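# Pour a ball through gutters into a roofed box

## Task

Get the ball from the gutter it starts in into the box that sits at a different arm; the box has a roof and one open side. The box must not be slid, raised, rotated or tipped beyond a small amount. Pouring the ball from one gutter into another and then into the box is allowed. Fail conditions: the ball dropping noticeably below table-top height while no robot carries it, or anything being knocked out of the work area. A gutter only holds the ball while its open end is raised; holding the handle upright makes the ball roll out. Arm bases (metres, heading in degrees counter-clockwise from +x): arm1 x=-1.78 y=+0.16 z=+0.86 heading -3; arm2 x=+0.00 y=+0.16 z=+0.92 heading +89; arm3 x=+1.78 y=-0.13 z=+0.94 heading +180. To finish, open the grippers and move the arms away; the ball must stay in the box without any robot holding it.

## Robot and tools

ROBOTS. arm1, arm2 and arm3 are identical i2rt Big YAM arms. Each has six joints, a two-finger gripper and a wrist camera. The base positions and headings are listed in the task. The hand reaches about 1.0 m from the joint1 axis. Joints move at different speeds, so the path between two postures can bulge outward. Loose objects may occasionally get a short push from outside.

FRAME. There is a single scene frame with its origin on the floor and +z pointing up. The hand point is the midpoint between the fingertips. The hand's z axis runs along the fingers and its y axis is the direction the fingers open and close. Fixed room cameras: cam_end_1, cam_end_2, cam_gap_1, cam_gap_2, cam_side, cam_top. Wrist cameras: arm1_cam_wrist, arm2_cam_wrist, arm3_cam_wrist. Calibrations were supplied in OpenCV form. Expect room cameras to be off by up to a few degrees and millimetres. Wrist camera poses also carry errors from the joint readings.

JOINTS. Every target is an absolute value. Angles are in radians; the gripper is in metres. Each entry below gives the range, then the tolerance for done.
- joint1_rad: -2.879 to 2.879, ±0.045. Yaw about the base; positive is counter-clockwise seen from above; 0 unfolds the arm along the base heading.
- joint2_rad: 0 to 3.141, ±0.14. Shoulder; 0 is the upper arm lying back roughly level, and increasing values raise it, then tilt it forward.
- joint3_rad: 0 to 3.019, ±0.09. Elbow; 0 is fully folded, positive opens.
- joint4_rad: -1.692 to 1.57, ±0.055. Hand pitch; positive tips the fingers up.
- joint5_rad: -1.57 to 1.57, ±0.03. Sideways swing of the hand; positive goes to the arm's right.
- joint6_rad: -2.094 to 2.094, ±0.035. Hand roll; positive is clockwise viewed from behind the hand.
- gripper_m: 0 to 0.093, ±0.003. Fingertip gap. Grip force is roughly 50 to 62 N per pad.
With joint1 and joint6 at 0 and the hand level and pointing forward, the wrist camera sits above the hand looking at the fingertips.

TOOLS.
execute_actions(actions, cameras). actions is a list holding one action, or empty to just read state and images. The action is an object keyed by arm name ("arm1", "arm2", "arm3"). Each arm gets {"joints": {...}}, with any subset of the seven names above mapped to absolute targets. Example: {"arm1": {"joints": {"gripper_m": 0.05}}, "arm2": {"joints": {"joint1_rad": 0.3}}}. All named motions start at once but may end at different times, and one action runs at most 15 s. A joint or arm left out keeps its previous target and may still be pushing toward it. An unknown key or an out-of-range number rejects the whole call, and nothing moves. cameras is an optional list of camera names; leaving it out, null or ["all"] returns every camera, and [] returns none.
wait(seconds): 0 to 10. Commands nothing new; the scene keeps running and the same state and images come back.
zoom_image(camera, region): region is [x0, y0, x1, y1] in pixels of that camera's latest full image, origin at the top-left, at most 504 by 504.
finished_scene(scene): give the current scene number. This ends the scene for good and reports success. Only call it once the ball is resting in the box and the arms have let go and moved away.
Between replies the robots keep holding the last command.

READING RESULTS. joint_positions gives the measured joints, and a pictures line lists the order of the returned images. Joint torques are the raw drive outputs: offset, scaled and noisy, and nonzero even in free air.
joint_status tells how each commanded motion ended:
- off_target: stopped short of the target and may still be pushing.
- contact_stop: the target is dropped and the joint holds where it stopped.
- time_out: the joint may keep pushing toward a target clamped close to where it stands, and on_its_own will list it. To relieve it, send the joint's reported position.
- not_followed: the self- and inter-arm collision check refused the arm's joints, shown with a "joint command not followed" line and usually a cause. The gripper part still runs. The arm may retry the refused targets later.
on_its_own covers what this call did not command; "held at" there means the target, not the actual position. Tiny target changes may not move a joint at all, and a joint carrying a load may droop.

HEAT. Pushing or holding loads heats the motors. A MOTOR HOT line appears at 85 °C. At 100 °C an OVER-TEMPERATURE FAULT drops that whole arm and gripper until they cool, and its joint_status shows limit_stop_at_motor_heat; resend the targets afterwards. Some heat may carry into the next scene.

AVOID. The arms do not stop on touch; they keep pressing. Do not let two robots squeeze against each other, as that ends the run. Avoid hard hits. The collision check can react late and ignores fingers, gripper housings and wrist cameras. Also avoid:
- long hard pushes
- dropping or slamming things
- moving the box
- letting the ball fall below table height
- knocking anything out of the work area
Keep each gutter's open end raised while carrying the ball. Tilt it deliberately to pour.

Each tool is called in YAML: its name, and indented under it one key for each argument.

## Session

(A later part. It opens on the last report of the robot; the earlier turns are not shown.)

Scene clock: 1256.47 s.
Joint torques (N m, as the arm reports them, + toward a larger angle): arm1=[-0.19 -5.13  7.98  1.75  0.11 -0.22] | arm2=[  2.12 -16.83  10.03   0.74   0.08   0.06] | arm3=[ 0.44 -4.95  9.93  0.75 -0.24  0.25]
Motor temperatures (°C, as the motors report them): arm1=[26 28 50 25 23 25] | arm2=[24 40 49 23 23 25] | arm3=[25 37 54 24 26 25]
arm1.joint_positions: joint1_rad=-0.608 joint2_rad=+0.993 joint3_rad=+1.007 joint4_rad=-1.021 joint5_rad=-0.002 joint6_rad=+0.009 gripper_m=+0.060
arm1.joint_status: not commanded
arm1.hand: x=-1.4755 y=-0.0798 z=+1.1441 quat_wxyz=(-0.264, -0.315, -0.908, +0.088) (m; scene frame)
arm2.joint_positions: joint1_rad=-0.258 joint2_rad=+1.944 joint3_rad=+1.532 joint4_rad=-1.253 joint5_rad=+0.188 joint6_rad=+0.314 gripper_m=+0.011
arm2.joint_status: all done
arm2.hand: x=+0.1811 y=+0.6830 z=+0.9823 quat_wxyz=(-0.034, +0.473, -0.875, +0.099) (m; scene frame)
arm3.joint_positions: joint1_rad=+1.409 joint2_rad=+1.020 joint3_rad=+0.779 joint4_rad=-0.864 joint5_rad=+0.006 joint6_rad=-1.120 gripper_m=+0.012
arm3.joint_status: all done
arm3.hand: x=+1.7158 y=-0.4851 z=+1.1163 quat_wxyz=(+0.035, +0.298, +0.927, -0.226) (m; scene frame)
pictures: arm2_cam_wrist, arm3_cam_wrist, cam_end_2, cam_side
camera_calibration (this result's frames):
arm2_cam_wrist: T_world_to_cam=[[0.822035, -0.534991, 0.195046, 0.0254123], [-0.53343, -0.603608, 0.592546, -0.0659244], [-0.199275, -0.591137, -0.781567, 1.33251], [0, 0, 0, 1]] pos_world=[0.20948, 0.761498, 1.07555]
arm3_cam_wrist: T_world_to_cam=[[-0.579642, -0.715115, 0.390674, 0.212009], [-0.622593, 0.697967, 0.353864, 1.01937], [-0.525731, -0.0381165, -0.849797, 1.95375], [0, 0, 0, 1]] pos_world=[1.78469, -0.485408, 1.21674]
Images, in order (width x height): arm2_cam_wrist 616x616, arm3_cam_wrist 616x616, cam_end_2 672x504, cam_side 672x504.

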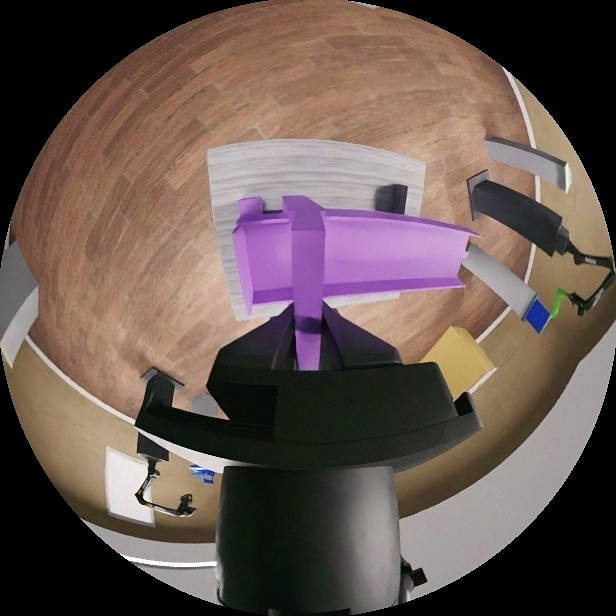

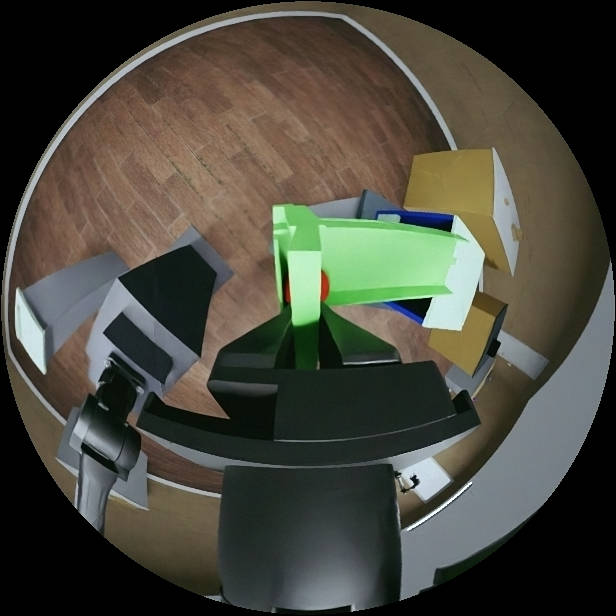

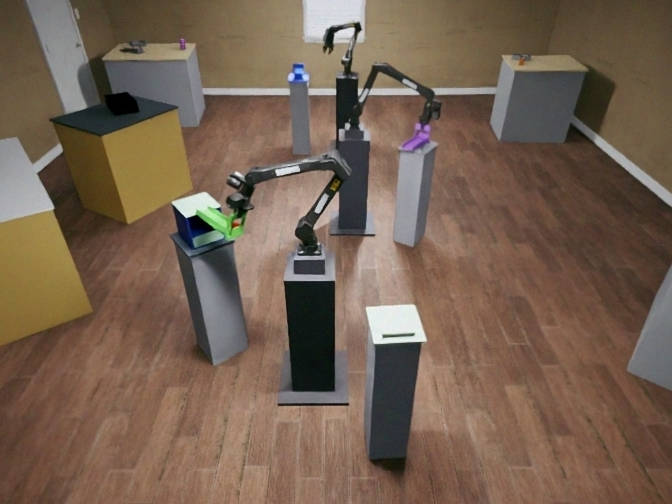

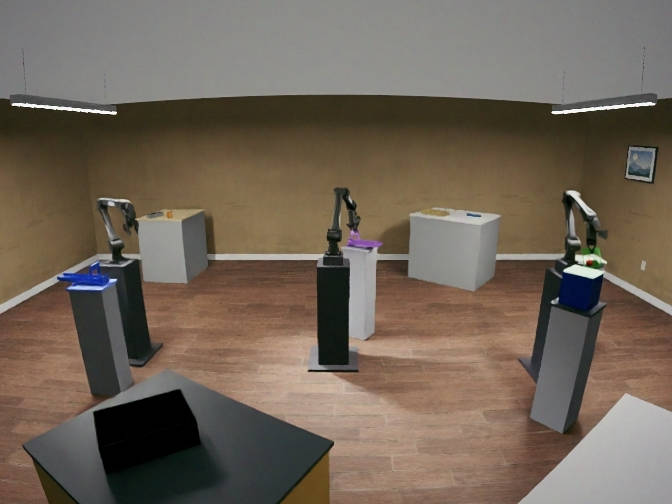

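execute_actions:
  actions:
    - {"arm2":{"joints":{"gripper_m":0.06}},"arm3":{"joints":{"joint2_rad":1.19,"joint4_rad":-0.93}}}
  cameras: ["arm3_cam_wrist","arm2_cam_wrist","cam_end_2","cam_top"]

zoom_image:
  camera: "cam_end_2"
  region: [150, 150, 300, 270]

zoom_image:
  camera: "arm3_cam_wrist"
  region: [340, 150, 540, 350]

Scene clock: 1297.07 s.
Joint torques (N m, as the arm reports them, + toward a larger angle): arm1=[-0.14 -5.16  7.99  1.73  0.11 -0.23] | arm2=[  2.15 -16.72  10.02   0.75   0.09   0.06] | arm3=[-0.22  0.19  6.84 -0.38 -0.86  0.38]
Motor temperatures (°C, as the motors report them): arm1=[26 27 50 25 23 25] | arm2=[24 40 48 23 23 25] | arm3=[25 35 54 24 26 25]
arm1.joint_positions: joint1_rad=-0.608 joint2_rad=+0.993 joint3_rad=+1.007 joint4_rad=-1.021 joint5_rad=-0.002 joint6_rad=+0.009 gripper_m=+0.060
arm1.joint_status: not commanded
arm1.hand: x=-1.4755 y=-0.0798 z=+1.1441 quat_wxyz=(-0.264, -0.315, -0.908, +0.088) (m; scene frame)
arm2.joint_positions: joint1_rad=-0.258 joint2_rad=+1.944 joint3_rad=+1.532 joint4_rad=-1.253 joint5_rad=+0.188 joint6_rad=+0.314 gripper_m=+0.060
arm2.joint_status: all done
arm2.hand: x=+0.1811 y=+0.6830 z=+0.9823 quat_wxyz=(-0.034, +0.473, -0.875, +0.099) (m; scene frame)
arm3.joint_positions: joint1_rad=+1.416 joint2_rad=+1.107 joint3_rad=+0.821 joint4_rad=-0.891 joint5_rad=+0.021 joint6_rad=-1.133 gripper_m=+0.014
arm3.joint_status: all done
arm3.hand: x=+1.7140 y=-0.4960 z=+1.1036 quat_wxyz=(+0.023, +0.293, +0.936, -0.193) (m; scene frame)
pictures: arm2_cam_wrist, arm3_cam_wrist, cam_end_2, cam_top
camera_calibration (this result's frames):
arm2_cam_wrist: T_world_to_cam=[[0.822035, -0.534991, 0.195046, 0.0254123], [-0.53343, -0.603608, 0.592546, -0.0659244], [-0.199275, -0.591137, -0.781567, 1.33251], [0, 0, 0, 1]] pos_world=[0.20948, 0.761498, 1.07555]
arm3_cam_wrist: T_world_to_cam=[[-0.567861, -0.7492, 0.34093, 0.225908], [-0.628834, 0.662124, 0.407628, 0.964003], [-0.531132, 0.0170875, -0.847117, 1.97529], [0, 0, 0, 1]] pos_world=[1.78362, -0.502792, 1.20333]
Images, in order (width x height): arm2_cam_wrist 616x616, arm3_cam_wrist 616x616, cam_end_2 672x504, cam_top 672x504.

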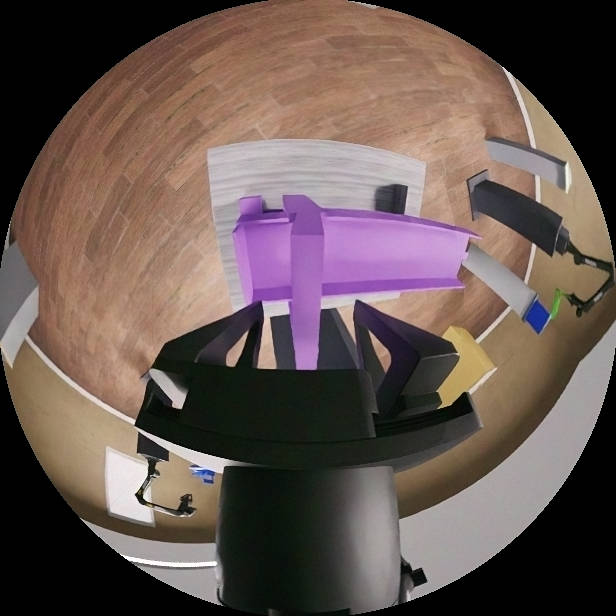

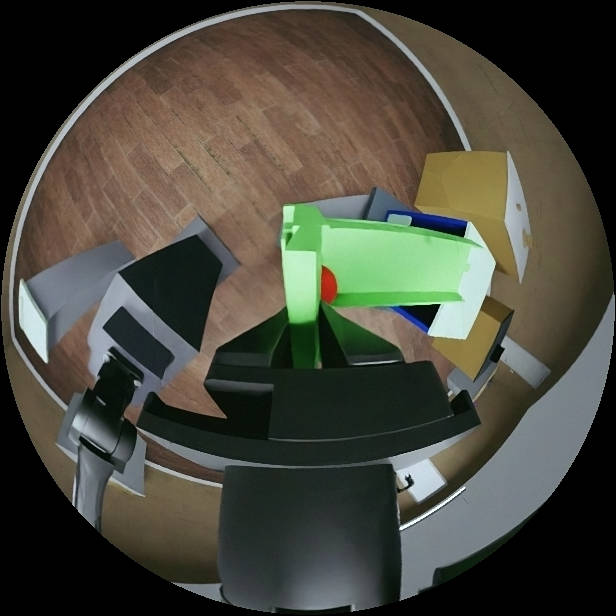

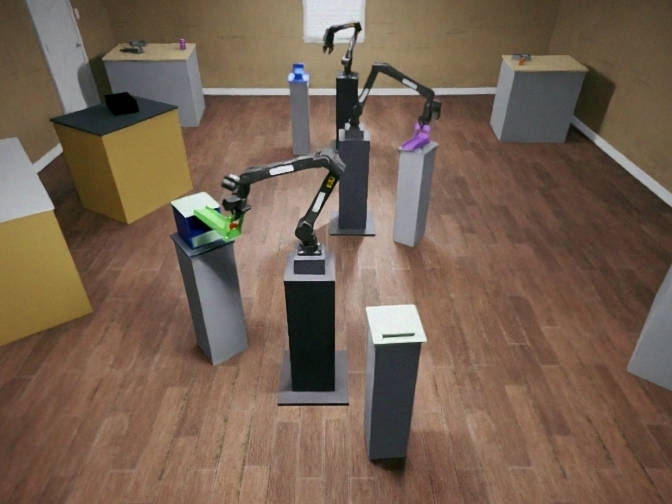

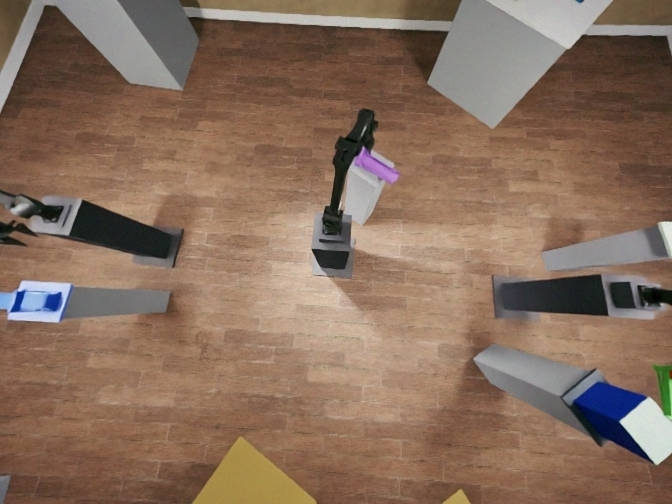

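Region (150, 150, 300, 270) of cam_end_2's 672x504 image, scaled by 3.360, with more detail than that image has; it fills the top 403 rows of this view, and the rest is white.

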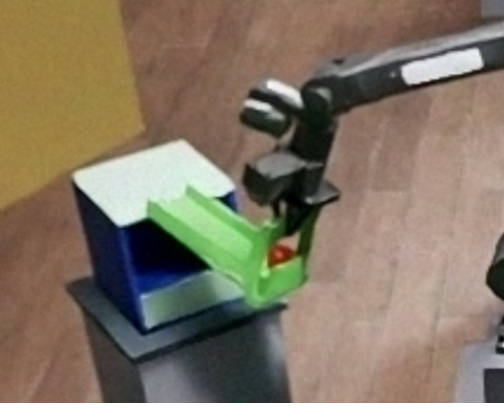

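Region (340, 150, 540, 350) of arm3_cam_wrist's 616x616 image, scaled by 2.520, with more detail than that image has.

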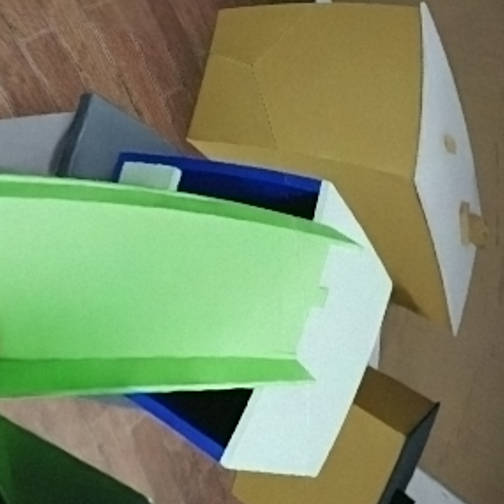

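execute_actions:
  actions:
    - {"arm3":{"joints":{"joint1_rad":1.413,"joint2_rad":0.93,"joint3_rad":0.80,"joint4_rad":-0.83,"joint5_rad":0.0,"joint6_rad":-1.115}}}
  cameras: ["arm3_cam_wrist","cam_end_2","cam_side","cam_top"]

zoom_image:
  camera: "cam_end_2"
  region: [150, 150, 300, 270]

zoom_image:
  camera: "arm3_cam_wrist"
  region: [260, 150, 540, 350]

Scene clock: 1307.70 s.
Joint torques (N m, as the arm reports them, + toward a larger angle): arm1=[-0.06 -5.05  7.98  1.72  0.1  -0.22] | arm2=[  2.13 -16.76  10.02   0.74   0.09   0.06] | arm3=[ 0.35 -6.26  9.96  1.51 -0.07  0.19]
Motor temperatures (°C, as the motors report them): arm1=[26 27 50 25 23 25] | arm2=[24 40 48 23 23 25] | arm3=[25 34 52 24 26 25]
arm1.joint_positions: joint1_rad=-0.608 joint2_rad=+0.993 joint3_rad=+1.007 joint4_rad=-1.021 joint5_rad=-0.002 joint6_rad=+0.009 gripper_m=+0.060
arm1.joint_status: not commanded
arm1.hand: x=-1.4755 y=-0.0798 z=+1.1441 quat_wxyz=(-0.264, -0.315, -0.908, +0.088) (m; scene frame)
arm2.joint_positions: joint1_rad=-0.258 joint2_rad=+1.944 joint3_rad=+1.532 joint4_rad=-1.253 joint5_rad=+0.188 joint6_rad=+0.314 gripper_m=+0.060
arm2.joint_status: not commanded
arm2.hand: x=+0.1811 y=+0.6830 z=+0.9823 quat_wxyz=(-0.034, +0.473, -0.875, +0.099) (m; scene frame)
arm3.joint_positions: joint1_rad=+1.416 joint2_rad=+0.938 joint3_rad=+0.781 joint4_rad=-0.844 joint5_rad=+0.002 joint6_rad=-1.125 gripper_m=+0.012
arm3.joint_status: all done
arm3.hand: x=+1.7185 y=-0.4854 z=+1.1483 quat_wxyz=(+0.045, +0.289, +0.916, -0.276) (m; scene frame)
pictures: arm3_cam_wrist, cam_end_2, cam_side, cam_top
camera_calibration (this result's frames):
arm3_cam_wrist: T_world_to_cam=[[-0.564664, -0.67683, 0.472287, 0.0999478], [-0.625921, 0.724178, 0.289464, 1.10241], [-0.537938, -0.132165, -0.832559, 1.93789], [0, 0, 0, 1]] pos_world=[1.78892, -0.47457, 1.24709]
Images, in order (width x height): arm3_cam_wrist 616x616, cam_end_2 672x504, cam_side 672x504, cam_top 672x504.

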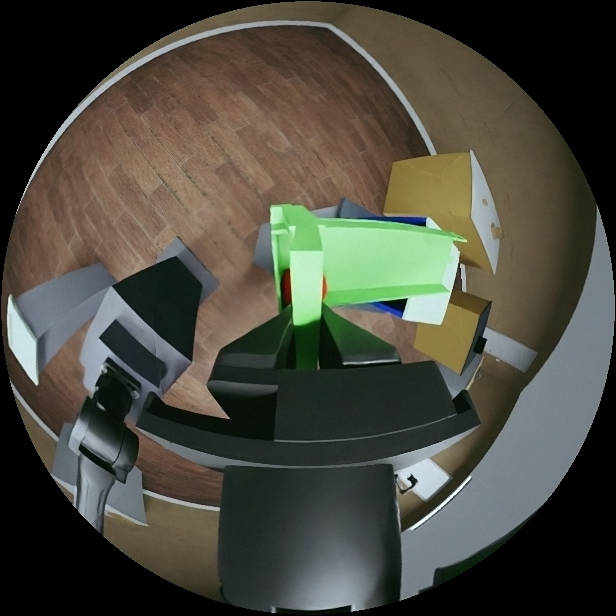

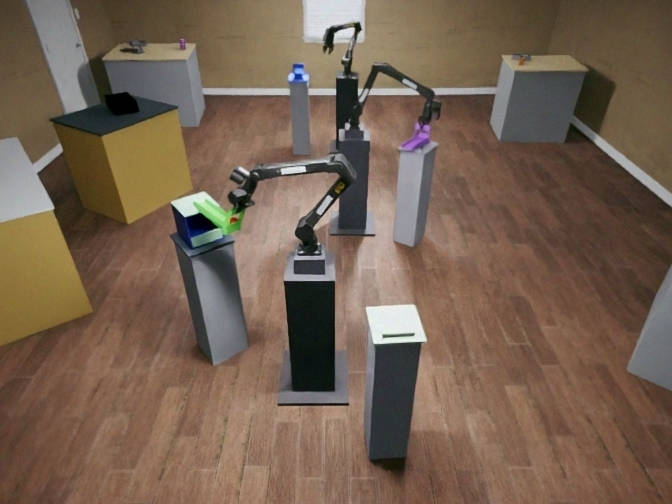

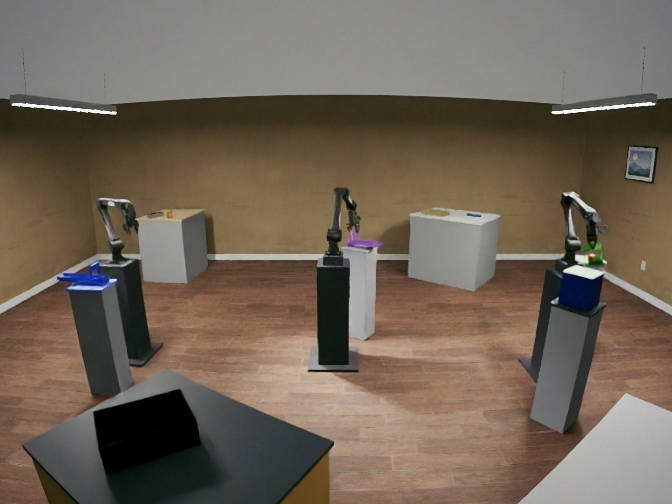

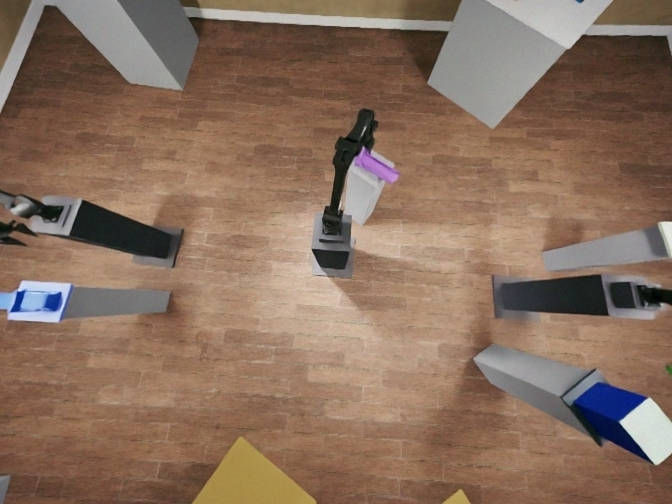

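Region (150, 150, 300, 270) of cam_end_2's 672x504 image, scaled by 3.360, with more detail than that image has; it fills the top 403 rows of this view, and the rest is white.

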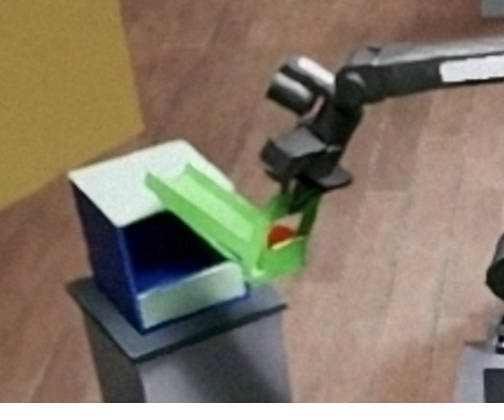

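Region (260, 150, 540, 350) of arm3_cam_wrist's 616x616 image, scaled by 1.800, with more detail than that image has; it fills the top 360 rows of this view, and the rest is white.

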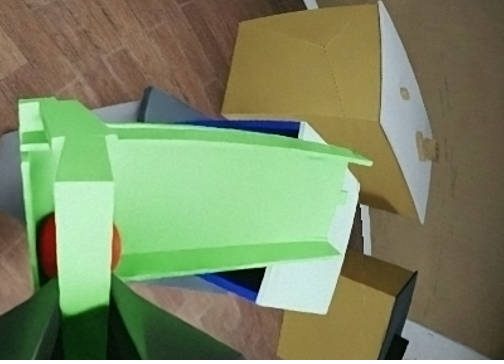

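execute_actions:
  actions:
    - {"arm3":{"joints":{"joint1_rad":1.468,"joint2_rad":0.90,"joint3_rad":0.68,"joint4_rad":-0.844,"joint6_rad":-1.04}},"arm2":{"joints":{"joint2_rad":1.65}}}
  cameras: ["arm3_cam_wrist","cam_end_2","cam_top"]

zoom_image:
  camera: "cam_end_2"
  region: [150, 150, 300, 270]

zoom_image:
  camera: "arm3_cam_wrist"
  region: [260, 150, 540, 350]

Scene clock: 1396.07 s.
Joint torques (N m, as the arm reports them, + toward a larger angle): arm1=[-0.08 -5.24  7.97  1.75  0.11 -0.23] | arm2=[  2.1  -13.86  11.98   1.32   0.08   0.05] | arm3=[ 0.22 -4.95 10.27  1.09 -0.04  0.16]
Motor temperatures (°C, as the motors report them): arm1=[26 26 50 25 23 25] | arm2=[24 40 47 23 23 25] | arm3=[25 33 54 24 26 25]
arm1.joint_positions: joint1_rad=-0.608 joint2_rad=+0.993 joint3_rad=+1.007 joint4_rad=-1.021 joint5_rad=-0.002 joint6_rad=+0.009 gripper_m=+0.060
arm1.joint_status: not commanded
arm1.hand: x=-1.4755 y=-0.0798 z=+1.1441 quat_wxyz=(-0.264, -0.315, -0.908, +0.088) (m; scene frame)
arm2.joint_positions: joint1_rad=-0.258 joint2_rad=+1.638 joint3_rad=+1.527 joint4_rad=-1.253 joint5_rad=+0.188 joint6_rad=+0.314 gripper_m=+0.060
arm2.joint_status: all done
arm2.hand: x=+0.1796 y=+0.6776 z=+1.1424 quat_wxyz=(-0.138, +0.458, -0.878, -0.009) (m; scene frame)
arm3.joint_positions: joint1_rad=+1.461 joint2_rad=+0.915 joint3_rad=+0.655 joint4_rad=-0.851 joint5_rad=+0.000 joint6_rad=-1.050 gripper_m=+0.012
arm3.joint_status: all done
arm3.hand: x=+1.7402 y=-0.4484 z=+1.0926 quat_wxyz=(+0.051, +0.306, +0.925, -0.221) (m; scene frame)
pictures: arm3_cam_wrist, cam_end_2, cam_top
camera_calibration (this result's frames):
arm3_cam_wrist: T_world_to_cam=[[-0.599584, -0.709917, 0.369483, 0.321847], [-0.62936, 0.70344, 0.330271, 1.05736], [-0.494374, -0.0345123, -0.868564, 1.91541], [0, 0, 0, 1]] pos_world=[1.80537, -0.449199, 1.19553]
Images, in order (width x height): arm3_cam_wrist 616x616, cam_end_2 672x504, cam_top 672x504.

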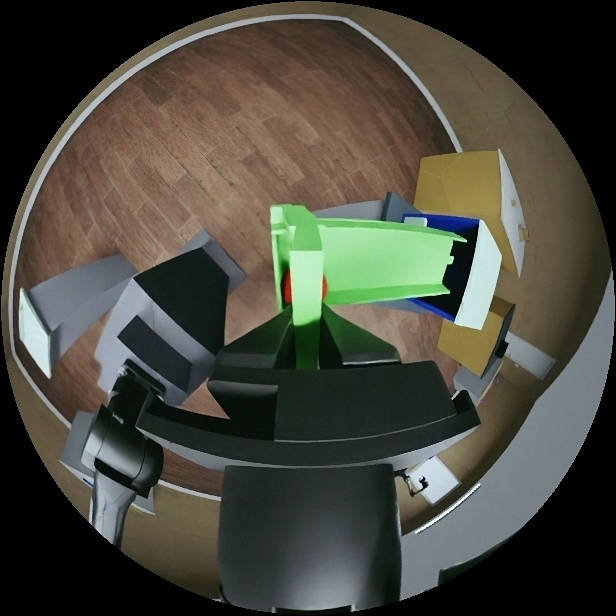

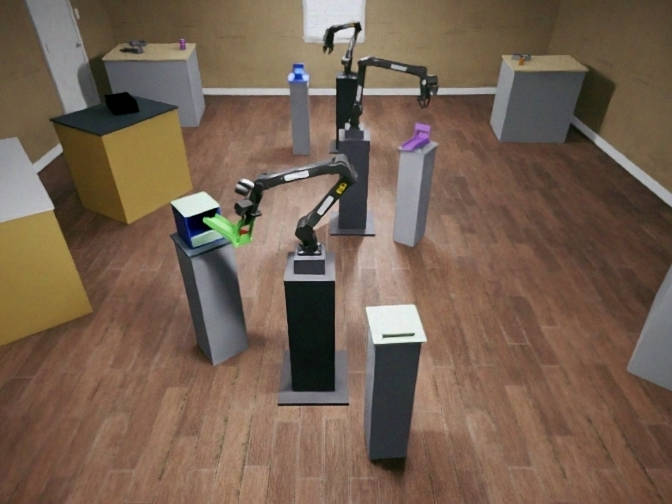

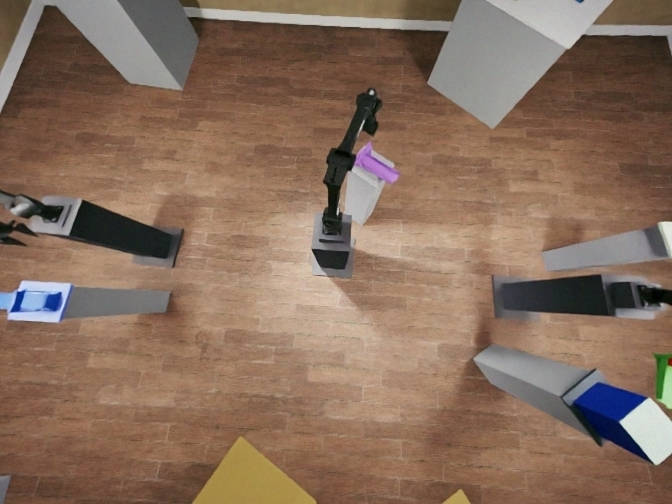

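Region (150, 150, 300, 270) of cam_end_2's 672x504 image, scaled by 3.360, with more detail than that image has; it fills the top 403 rows of this view, and the rest is white.

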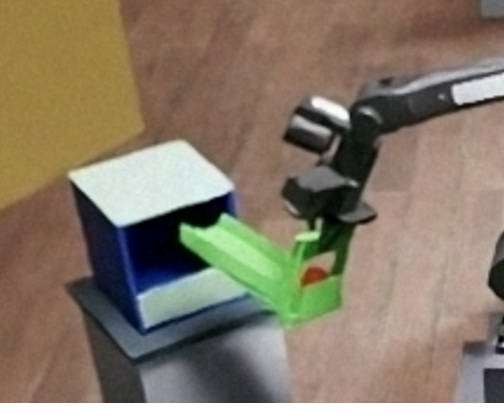

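Region (260, 150, 540, 350) of arm3_cam_wrist's 616x616 image, scaled by 1.800, with more detail than that image has; it fills the top 360 rows of this view, and the rest is white.

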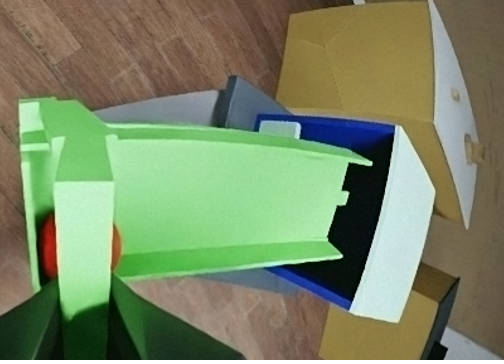

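execute_actions:
  actions:
    - {"arm3":{"joints":{"joint2_rad":1.065}},"arm2":{"joints":{"joint1_rad":0.0,"joint2_rad":1.0,"joint3_rad":1.0,"joint4_rad":-1.0,"joint5_rad":0,"joint6_rad":0}}}
  cameras: ["arm3_cam_wrist","cam_end_2"]

zoom_image:
  camera: "cam_end_2"
  region: [150, 150, 300, 270]

zoom_image:
  camera: "arm3_cam_wrist"
  region: [260, 150, 540, 350]

Scene clock: 1411.77 s.
Joint torques (N m, as the arm reports them, + toward a larger angle): arm1=[-0.1  -5.11  8.01  1.74  0.11 -0.23] | arm2=[ 1.51 -4.09 11.26  2.27 -0.03 -0.09] | arm3=[ 1.19 -7.72  9.31  0.88 -0.09  0.18]
Motor temperatures (°C, as the motors report them): arm1=[26 26 49 25 22 25] | arm2=[24 39 48 23 23 25] | arm3=[25 32 54 24 26 25]
arm1.joint_positions: joint1_rad=-0.608 joint2_rad=+0.993 joint3_rad=+1.007 joint4_rad=-1.021 joint5_rad=-0.002 joint6_rad=+0.009 gripper_m=+0.060
arm1.joint_status: not commanded
arm1.hand: x=-1.4755 y=-0.0798 z=+1.1441 quat_wxyz=(-0.264, -0.315, -0.908, +0.088) (m; scene frame)
arm2.joint_positions: joint1_rad=+0.003 joint2_rad=+0.987 joint3_rad=+1.001 joint4_rad=-1.022 joint5_rad=-0.002 joint6_rad=+0.009 gripper_m=+0.060
arm2.joint_status: all done
arm2.hand: x=+0.0061 y=+0.5455 z=+1.2007 quat_wxyz=(-0.195, +0.672, -0.687, -0.196) (m; scene frame)
arm3.joint_positions: joint1_rad=+1.461 joint2_rad=+1.084 joint3_rad=+0.655 joint4_rad=-0.851 joint5_rad=+0.000 joint6_rad=-1.050 gripper_m=+0.012
arm3.joint_status: all done
arm3.hand: x=+1.7409 y=-0.4479 z=+1.0417 quat_wxyz=(+0.035, +0.311, +0.940, -0.139) (m; scene frame)
pictures: arm3_cam_wrist, cam_end_2
camera_calibration (this result's frames):
arm3_cam_wrist: T_world_to_cam=[[-0.604272, -0.761702, 0.233806, 0.467748], [-0.638033, 0.638342, 0.43062, 0.955684], [-0.477252, 0.111036, -0.871723, 1.91018], [0, 0, 0, 1]] pos_world=[1.80404, -0.465867, 1.14425]
Images, in order (width x height): arm3_cam_wrist 616x616, cam_end_2 672x504.

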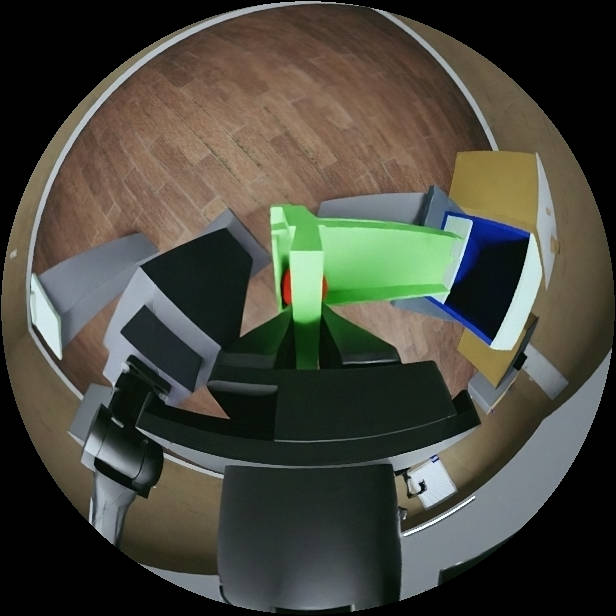

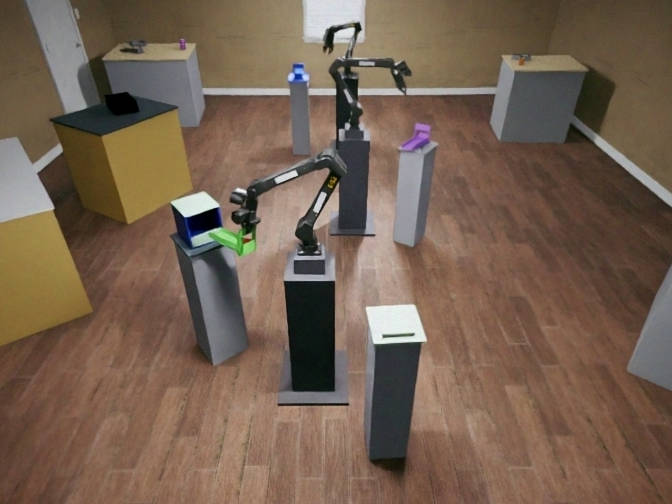

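Region (150, 150, 300, 270) of cam_end_2's 672x504 image, scaled by 3.360, with more detail than that image has; it fills the top 403 rows of this view, and the rest is white.

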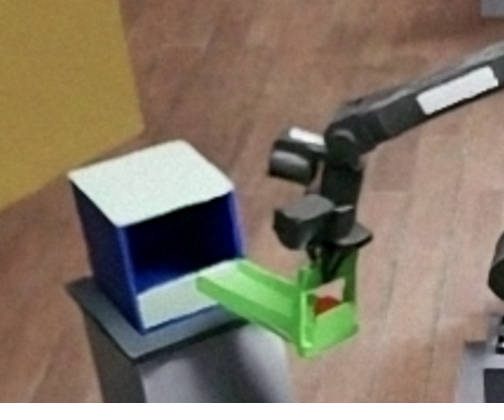

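Region (260, 150, 540, 350) of arm3_cam_wrist's 616x616 image, scaled by 1.800, with more detail than that image has; it fills the top 360 rows of this view, and the rest is white.

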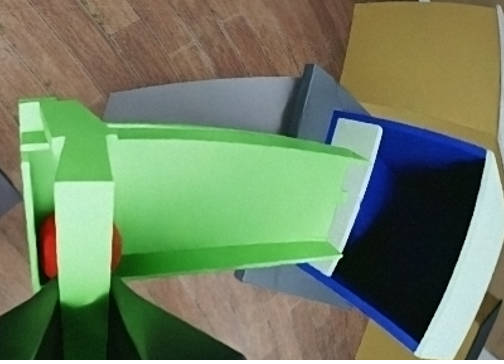

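execute_actions:
  actions:
    - {"arm3":{"joints":{"joint2_rad":0.99}}}
  cameras: ["arm3_cam_wrist","cam_end_2"]

zoom_image:
  camera: "cam_end_2"
  region: [150, 150, 300, 270]

zoom_image:
  camera: "arm3_cam_wrist"
  region: [260, 150, 540, 350]

Scene clock: 1532.53 s.
Joint torques (N m, as the arm reports them, + toward a larger angle): arm1=[-0.17 -5.15  8.01  1.72  0.11 -0.22] | arm2=[ 1.5  -4.36 11.37  2.28 -0.03 -0.09] | arm3=[ 0.43 -5.32  9.8   1.03  0.02  0.22]
Motor temperatures (°C, as the motors report them): arm1=[26 25 49 25 22 25] | arm2=[24 34 47 24 23 25] | arm3=[25 31 54 24 26 25]
arm1.joint_positions: joint1_rad=-0.608 joint2_rad=+0.993 joint3_rad=+1.007 joint4_rad=-1.021 joint5_rad=-0.002 joint6_rad=+0.009 gripper_m=+0.060
arm1.joint_status: not commanded
arm1.hand: x=-1.4755 y=-0.0798 z=+1.1441 quat_wxyz=(-0.264, -0.315, -0.908, +0.088) (m; scene frame)
arm2.joint_positions: joint1_rad=+0.003 joint2_rad=+0.987 joint3_rad=+1.001 joint4_rad=-1.022 joint5_rad=-0.002 joint6_rad=+0.008 gripper_m=+0.060
arm2.joint_status: not commanded
arm2.hand: x=+0.0061 y=+0.5455 z=+1.2007 quat_wxyz=(-0.196, +0.672, -0.687, -0.196) (m; scene frame)
arm3.joint_positions: joint1_rad=+1.461 joint2_rad=+0.998 joint3_rad=+0.655 joint4_rad=-0.851 joint5_rad=+0.000 joint6_rad=-1.050 gripper_m=+0.012
arm3.joint_status: all done
arm3.hand: x=+1.7404 y=-0.4492 z=+1.0674 quat_wxyz=(+0.043, +0.309, +0.933, -0.181) (m; scene frame)
pictures: arm3_cam_wrist, cam_end_2
camera_calibration (this result's frames):
arm3_cam_wrist: T_world_to_cam=[[-0.602401, -0.738255, 0.303468, 0.393347], [-0.633325, 0.673481, 0.381213, 1.00547], [-0.485812, 0.0374492, -0.873261, 1.91604], [0, 0, 0, 1]] pos_world=[1.80457, -0.458526, 1.17054]
Images, in order (width x height): arm3_cam_wrist 616x616, cam_end_2 672x504.

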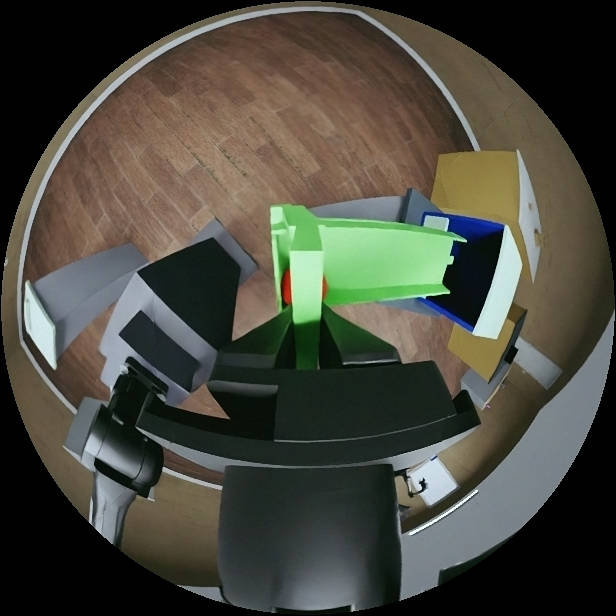

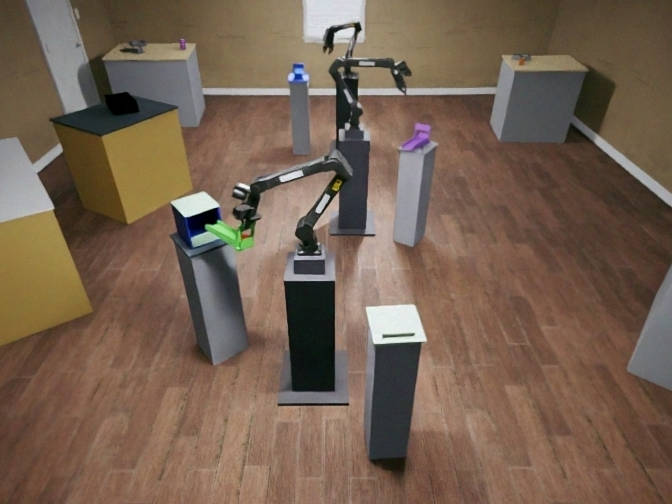

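Region (150, 150, 300, 270) of cam_end_2's 672x504 image, scaled by 3.360, with more detail than that image has; it fills the top 403 rows of this view, and the rest is white.

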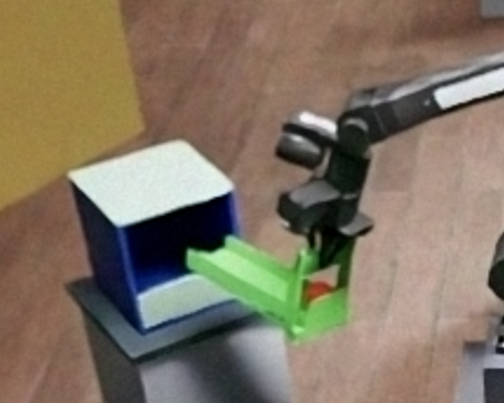

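Region (260, 150, 540, 350) of arm3_cam_wrist's 616x616 image, scaled by 1.800, with more detail than that image has; it fills the top 360 rows of this view, and the rest is white.

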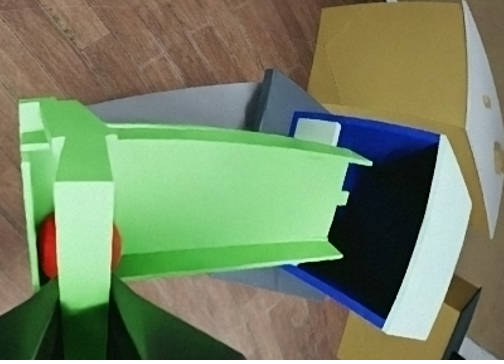

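execute_actions:
  actions: []
  cameras: ["cam_end_2","arm3_cam_wrist","cam_side"]

Scene clock: 1561.43 s.
Joint torques (N m, as the arm reports them, + toward a larger angle): arm1=[-0.13 -5.16  8.    1.72  0.1  -0.22] | arm2=[ 1.49 -4.32 11.37  2.26 -0.03 -0.09] | arm3=[ 1.69 -5.31  9.96  1.21 -0.05  0.16]
Motor temperatures (°C, as the motors report them): arm1=[26 25 49 25 22 25] | arm2=[24 34 47 24 23 25] | arm3=[25 30 54 24 26 25]
arm1.joint_positions: joint1_rad=-0.608 joint2_rad=+0.993 joint3_rad=+1.007 joint4_rad=-1.021 joint5_rad=-0.002 joint6_rad=+0.009 gripper_m=+0.060
arm1.joint_status: not commanded
arm1.hand: x=-1.4755 y=-0.0798 z=+1.1441 quat_wxyz=(-0.264, -0.315, -0.908, +0.088) (m; scene frame)
arm2.joint_positions: joint1_rad=+0.003 joint2_rad=+0.987 joint3_rad=+1.001 joint4_rad=-1.022 joint5_rad=-0.002 joint6_rad=+0.008 gripper_m=+0.060
arm2.joint_status: not commanded
arm2.hand: x=+0.0061 y=+0.5455 z=+1.2007 quat_wxyz=(-0.196, +0.672, -0.687, -0.196) (m; scene frame)
arm3.joint_positions: joint1_rad=+1.461 joint2_rad=+0.998 joint3_rad=+0.655 joint4_rad=-0.851 joint5_rad=+0.000 joint6_rad=-1.050 gripper_m=+0.012
arm3.joint_status: all done
arm3.hand: x=+1.7404 y=-0.4492 z=+1.0674 quat_wxyz=(+0.043, +0.309, +0.933, -0.181) (m; scene frame)
pictures: arm3_cam_wrist, cam_end_2, cam_side
camera_calibration (this result's frames):
arm3_cam_wrist: T_world_to_cam=[[-0.602401, -0.738255, 0.303468, 0.393347], [-0.633325, 0.673481, 0.381213, 1.00547], [-0.485812, 0.0374492, -0.873261, 1.91604], [0, 0, 0, 1]] pos_world=[1.80457, -0.458526, 1.17054]
Images, in order (width x height): arm3_cam_wrist 616x616, cam_end_2 672x504, cam_side 672x504.

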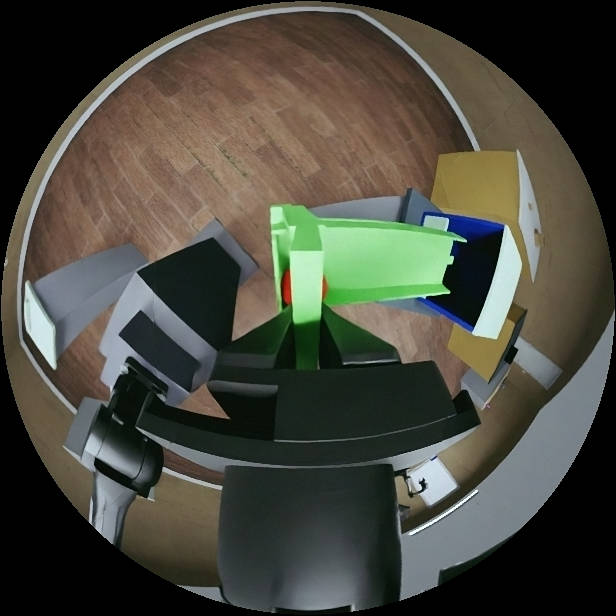

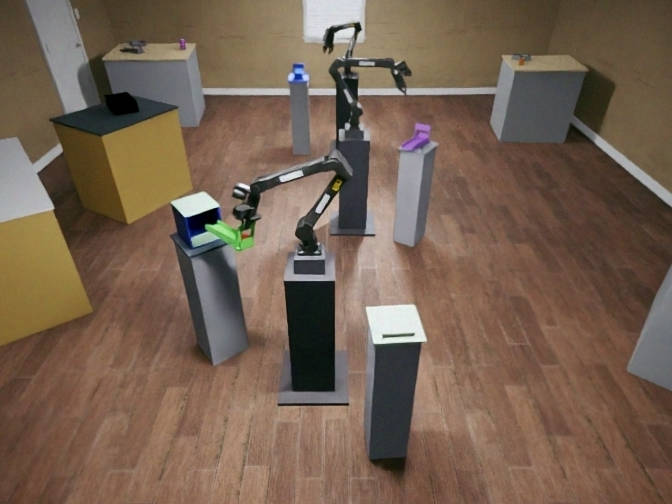

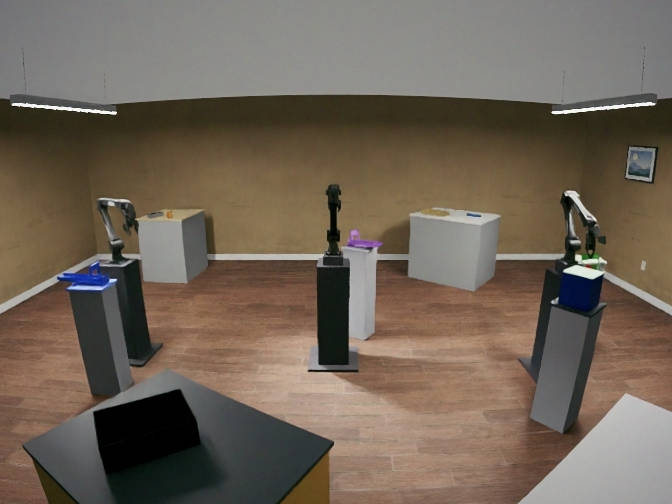

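execute_actions:
  actions:
    - {"arm3":{"joints":{"joint1_rad":1.406,"joint2_rad":1.12,"joint3_rad":0.805,"joint4_rad":-0.902,"joint6_rad":-1.09}}}
  cameras: ["cam_end_2","arm3_cam_wrist"]

zoom_image:
  camera: "cam_end_2"
  region: [150, 160, 300, 270]

Scene clock: 1588.13 s.
Joint torques (N m, as the arm reports them, + toward a larger angle): arm1=[-0.08 -5.17  7.95  1.73  0.11 -0.21] | arm2=[ 1.46 -4.34 11.37  2.28 -0.03 -0.09] | arm3=[-0.39 -7.86 12.28  0.9   0.02 -0.04]
Motor temperatures (°C, as the motors report them): arm1=[26 25 49 25 22 25] | arm2=[24 33 47 24 23 25] | arm3=[25 30 55 24 26 25]
arm1.joint_positions: joint1_rad=-0.608 joint2_rad=+0.993 joint3_rad=+1.007 joint4_rad=-1.021 joint5_rad=-0.002 joint6_rad=+0.009 gripper_m=+0.060
arm1.joint_status: not commanded
arm1.hand: x=-1.4755 y=-0.0798 z=+1.1441 quat_wxyz=(-0.264, -0.315, -0.908, +0.088) (m; scene frame)
arm2.joint_positions: joint1_rad=+0.003 joint2_rad=+0.987 joint3_rad=+1.001 joint4_rad=-1.022 joint5_rad=-0.002 joint6_rad=+0.008 gripper_m=+0.060
arm2.joint_status: not commanded
arm2.hand: x=+0.0061 y=+0.5455 z=+1.2007 quat_wxyz=(-0.196, +0.672, -0.687, -0.196) (m; scene frame)
arm3.joint_positions: joint1_rad=+1.414 joint2_rad=+1.133 joint3_rad=+0.745 joint4_rad=-0.900 joint5_rad=-0.001 joint6_rad=-1.077 gripper_m=+0.012
arm3.joint_status: all done
arm3.hand: x=+1.7222 y=-0.4678 z=+1.0606 quat_wxyz=(+0.029, +0.320, +0.937, -0.136) (m; scene frame)
pictures: arm3_cam_wrist, cam_end_2
camera_calibration (this result's frames):
arm3_cam_wrist: T_world_to_cam=[[-0.618825, -0.751086, 0.230055, 0.470856], [-0.622099, 0.64741, 0.440288, 0.914887], [-0.479634, 0.129344, -0.867883, 1.92851], [0, 0, 0, 1]] pos_world=[1.78551, -0.488095, 1.16258]
Images, in order (width x height): arm3_cam_wrist 616x616, cam_end_2 672x504.

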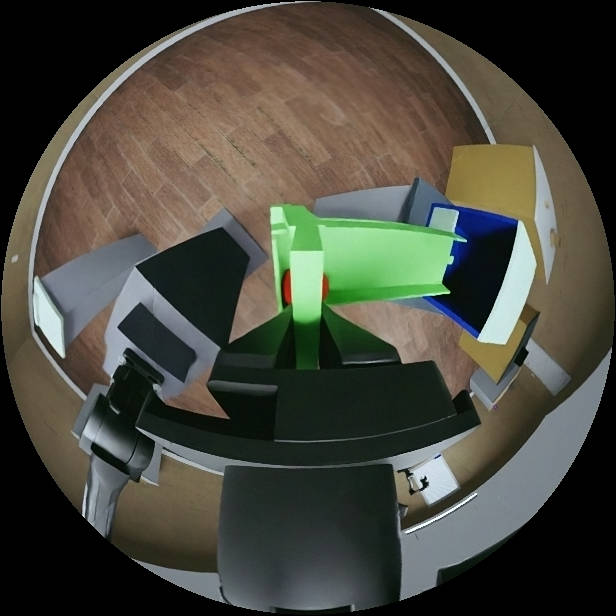

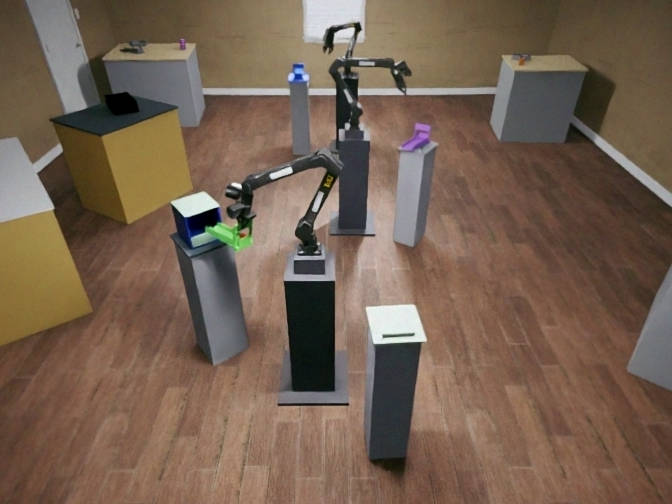

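Region (150, 160, 300, 270) of cam_end_2's 672x504 image, scaled by 3.360, with more detail than that image has; it fills the top 370 rows of this view, and the rest is white.

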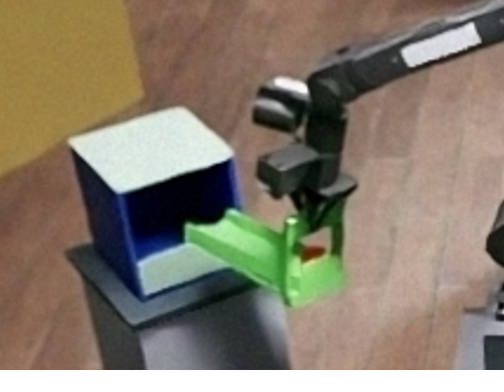

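execute_actions:
  actions:
    - {"arm3":{"joints":{"joint3_rad":0.86}}}
  cameras: ["cam_end_2","arm3_cam_wrist"]

zoom_image:
  camera: "cam_end_2"
  region: [150, 160, 300, 270]

Scene clock: 1603.67 s.
Joint torques (N m, as the arm reports them, + toward a larger angle): arm1=[-0.19 -5.2   7.99  1.74  0.1  -0.22] | arm2=[ 1.46 -4.3  11.37  2.27 -0.03 -0.09] | arm3=[-0.39 -8.77 12.18  0.8  -0.04 -0.07]
Motor temperatures (°C, as the motors report them): arm1=[26 25 49 25 22 25] | arm2=[24 33 47 24 23 25] | arm3=[25 30 58 24 26 25]
arm1.joint_positions: joint1_rad=-0.608 joint2_rad=+0.993 joint3_rad=+1.007 joint4_rad=-1.021 joint5_rad=-0.002 joint6_rad=+0.009 gripper_m=+0.060
arm1.joint_status: not commanded
arm1.hand: x=-1.4755 y=-0.0798 z=+1.1441 quat_wxyz=(-0.264, -0.315, -0.908, +0.088) (m; scene frame)
arm2.joint_positions: joint1_rad=+0.003 joint2_rad=+0.987 joint3_rad=+1.001 joint4_rad=-1.022 joint5_rad=-0.002 joint6_rad=+0.008 gripper_m=+0.060
arm2.joint_status: not commanded
arm2.hand: x=+0.0061 y=+0.5455 z=+1.2007 quat_wxyz=(-0.196, +0.672, -0.687, -0.196) (m; scene frame)
arm3.joint_positions: joint1_rad=+1.414 joint2_rad=+1.133 joint3_rad=+0.803 joint4_rad=-0.902 joint5_rad=-0.001 joint6_rad=-1.077 gripper_m=+0.012
arm3.joint_status: all done
arm3.hand: x=+1.7185 y=-0.4884 z=+1.0854 quat_wxyz=(+0.034, +0.319, +0.933, -0.163) (m; scene frame)
pictures: arm3_cam_wrist, cam_end_2
camera_calibration (this result's frames):
arm3_cam_wrist: T_world_to_cam=[[-0.616738, -0.736972, 0.276597, 0.400192], [-0.618003, 0.670959, 0.409739, 0.952603], [-0.487552, 0.0817644, -0.869257, 1.94281], [0, 0, 0, 1]] pos_world=[1.78275, -0.50308, 1.18779]
Images, in order (width x height): arm3_cam_wrist 616x616, cam_end_2 672x504.

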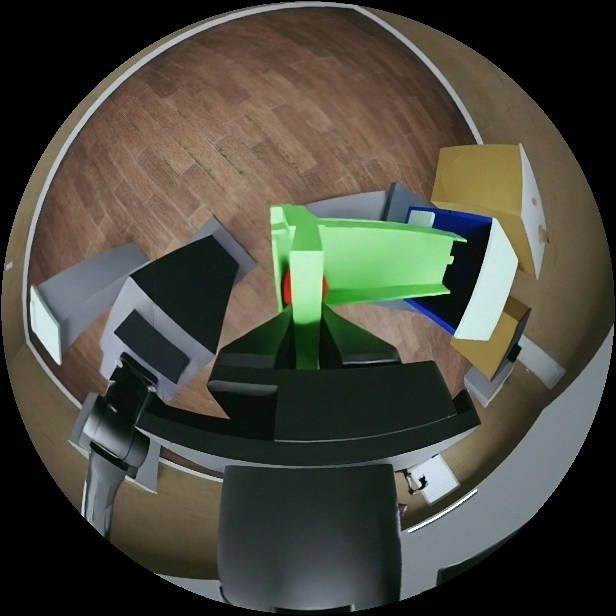

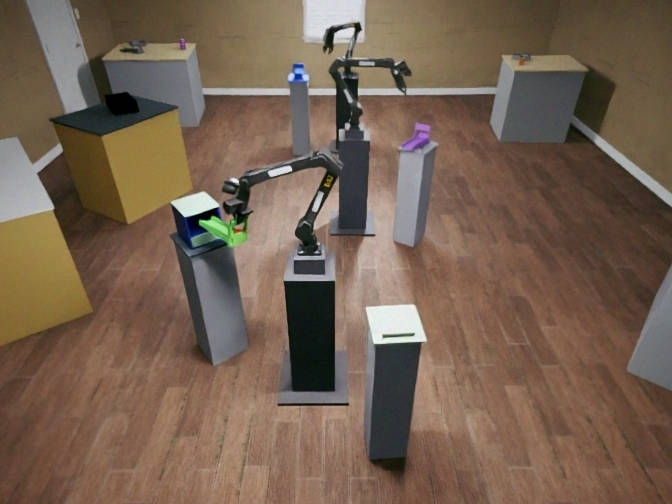

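Region (150, 160, 300, 270) of cam_end_2's 672x504 image, scaled by 3.360, with more detail than that image has; it fills the top 370 rows of this view, and the rest is white.

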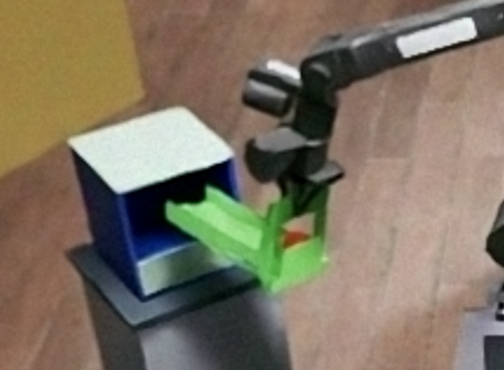

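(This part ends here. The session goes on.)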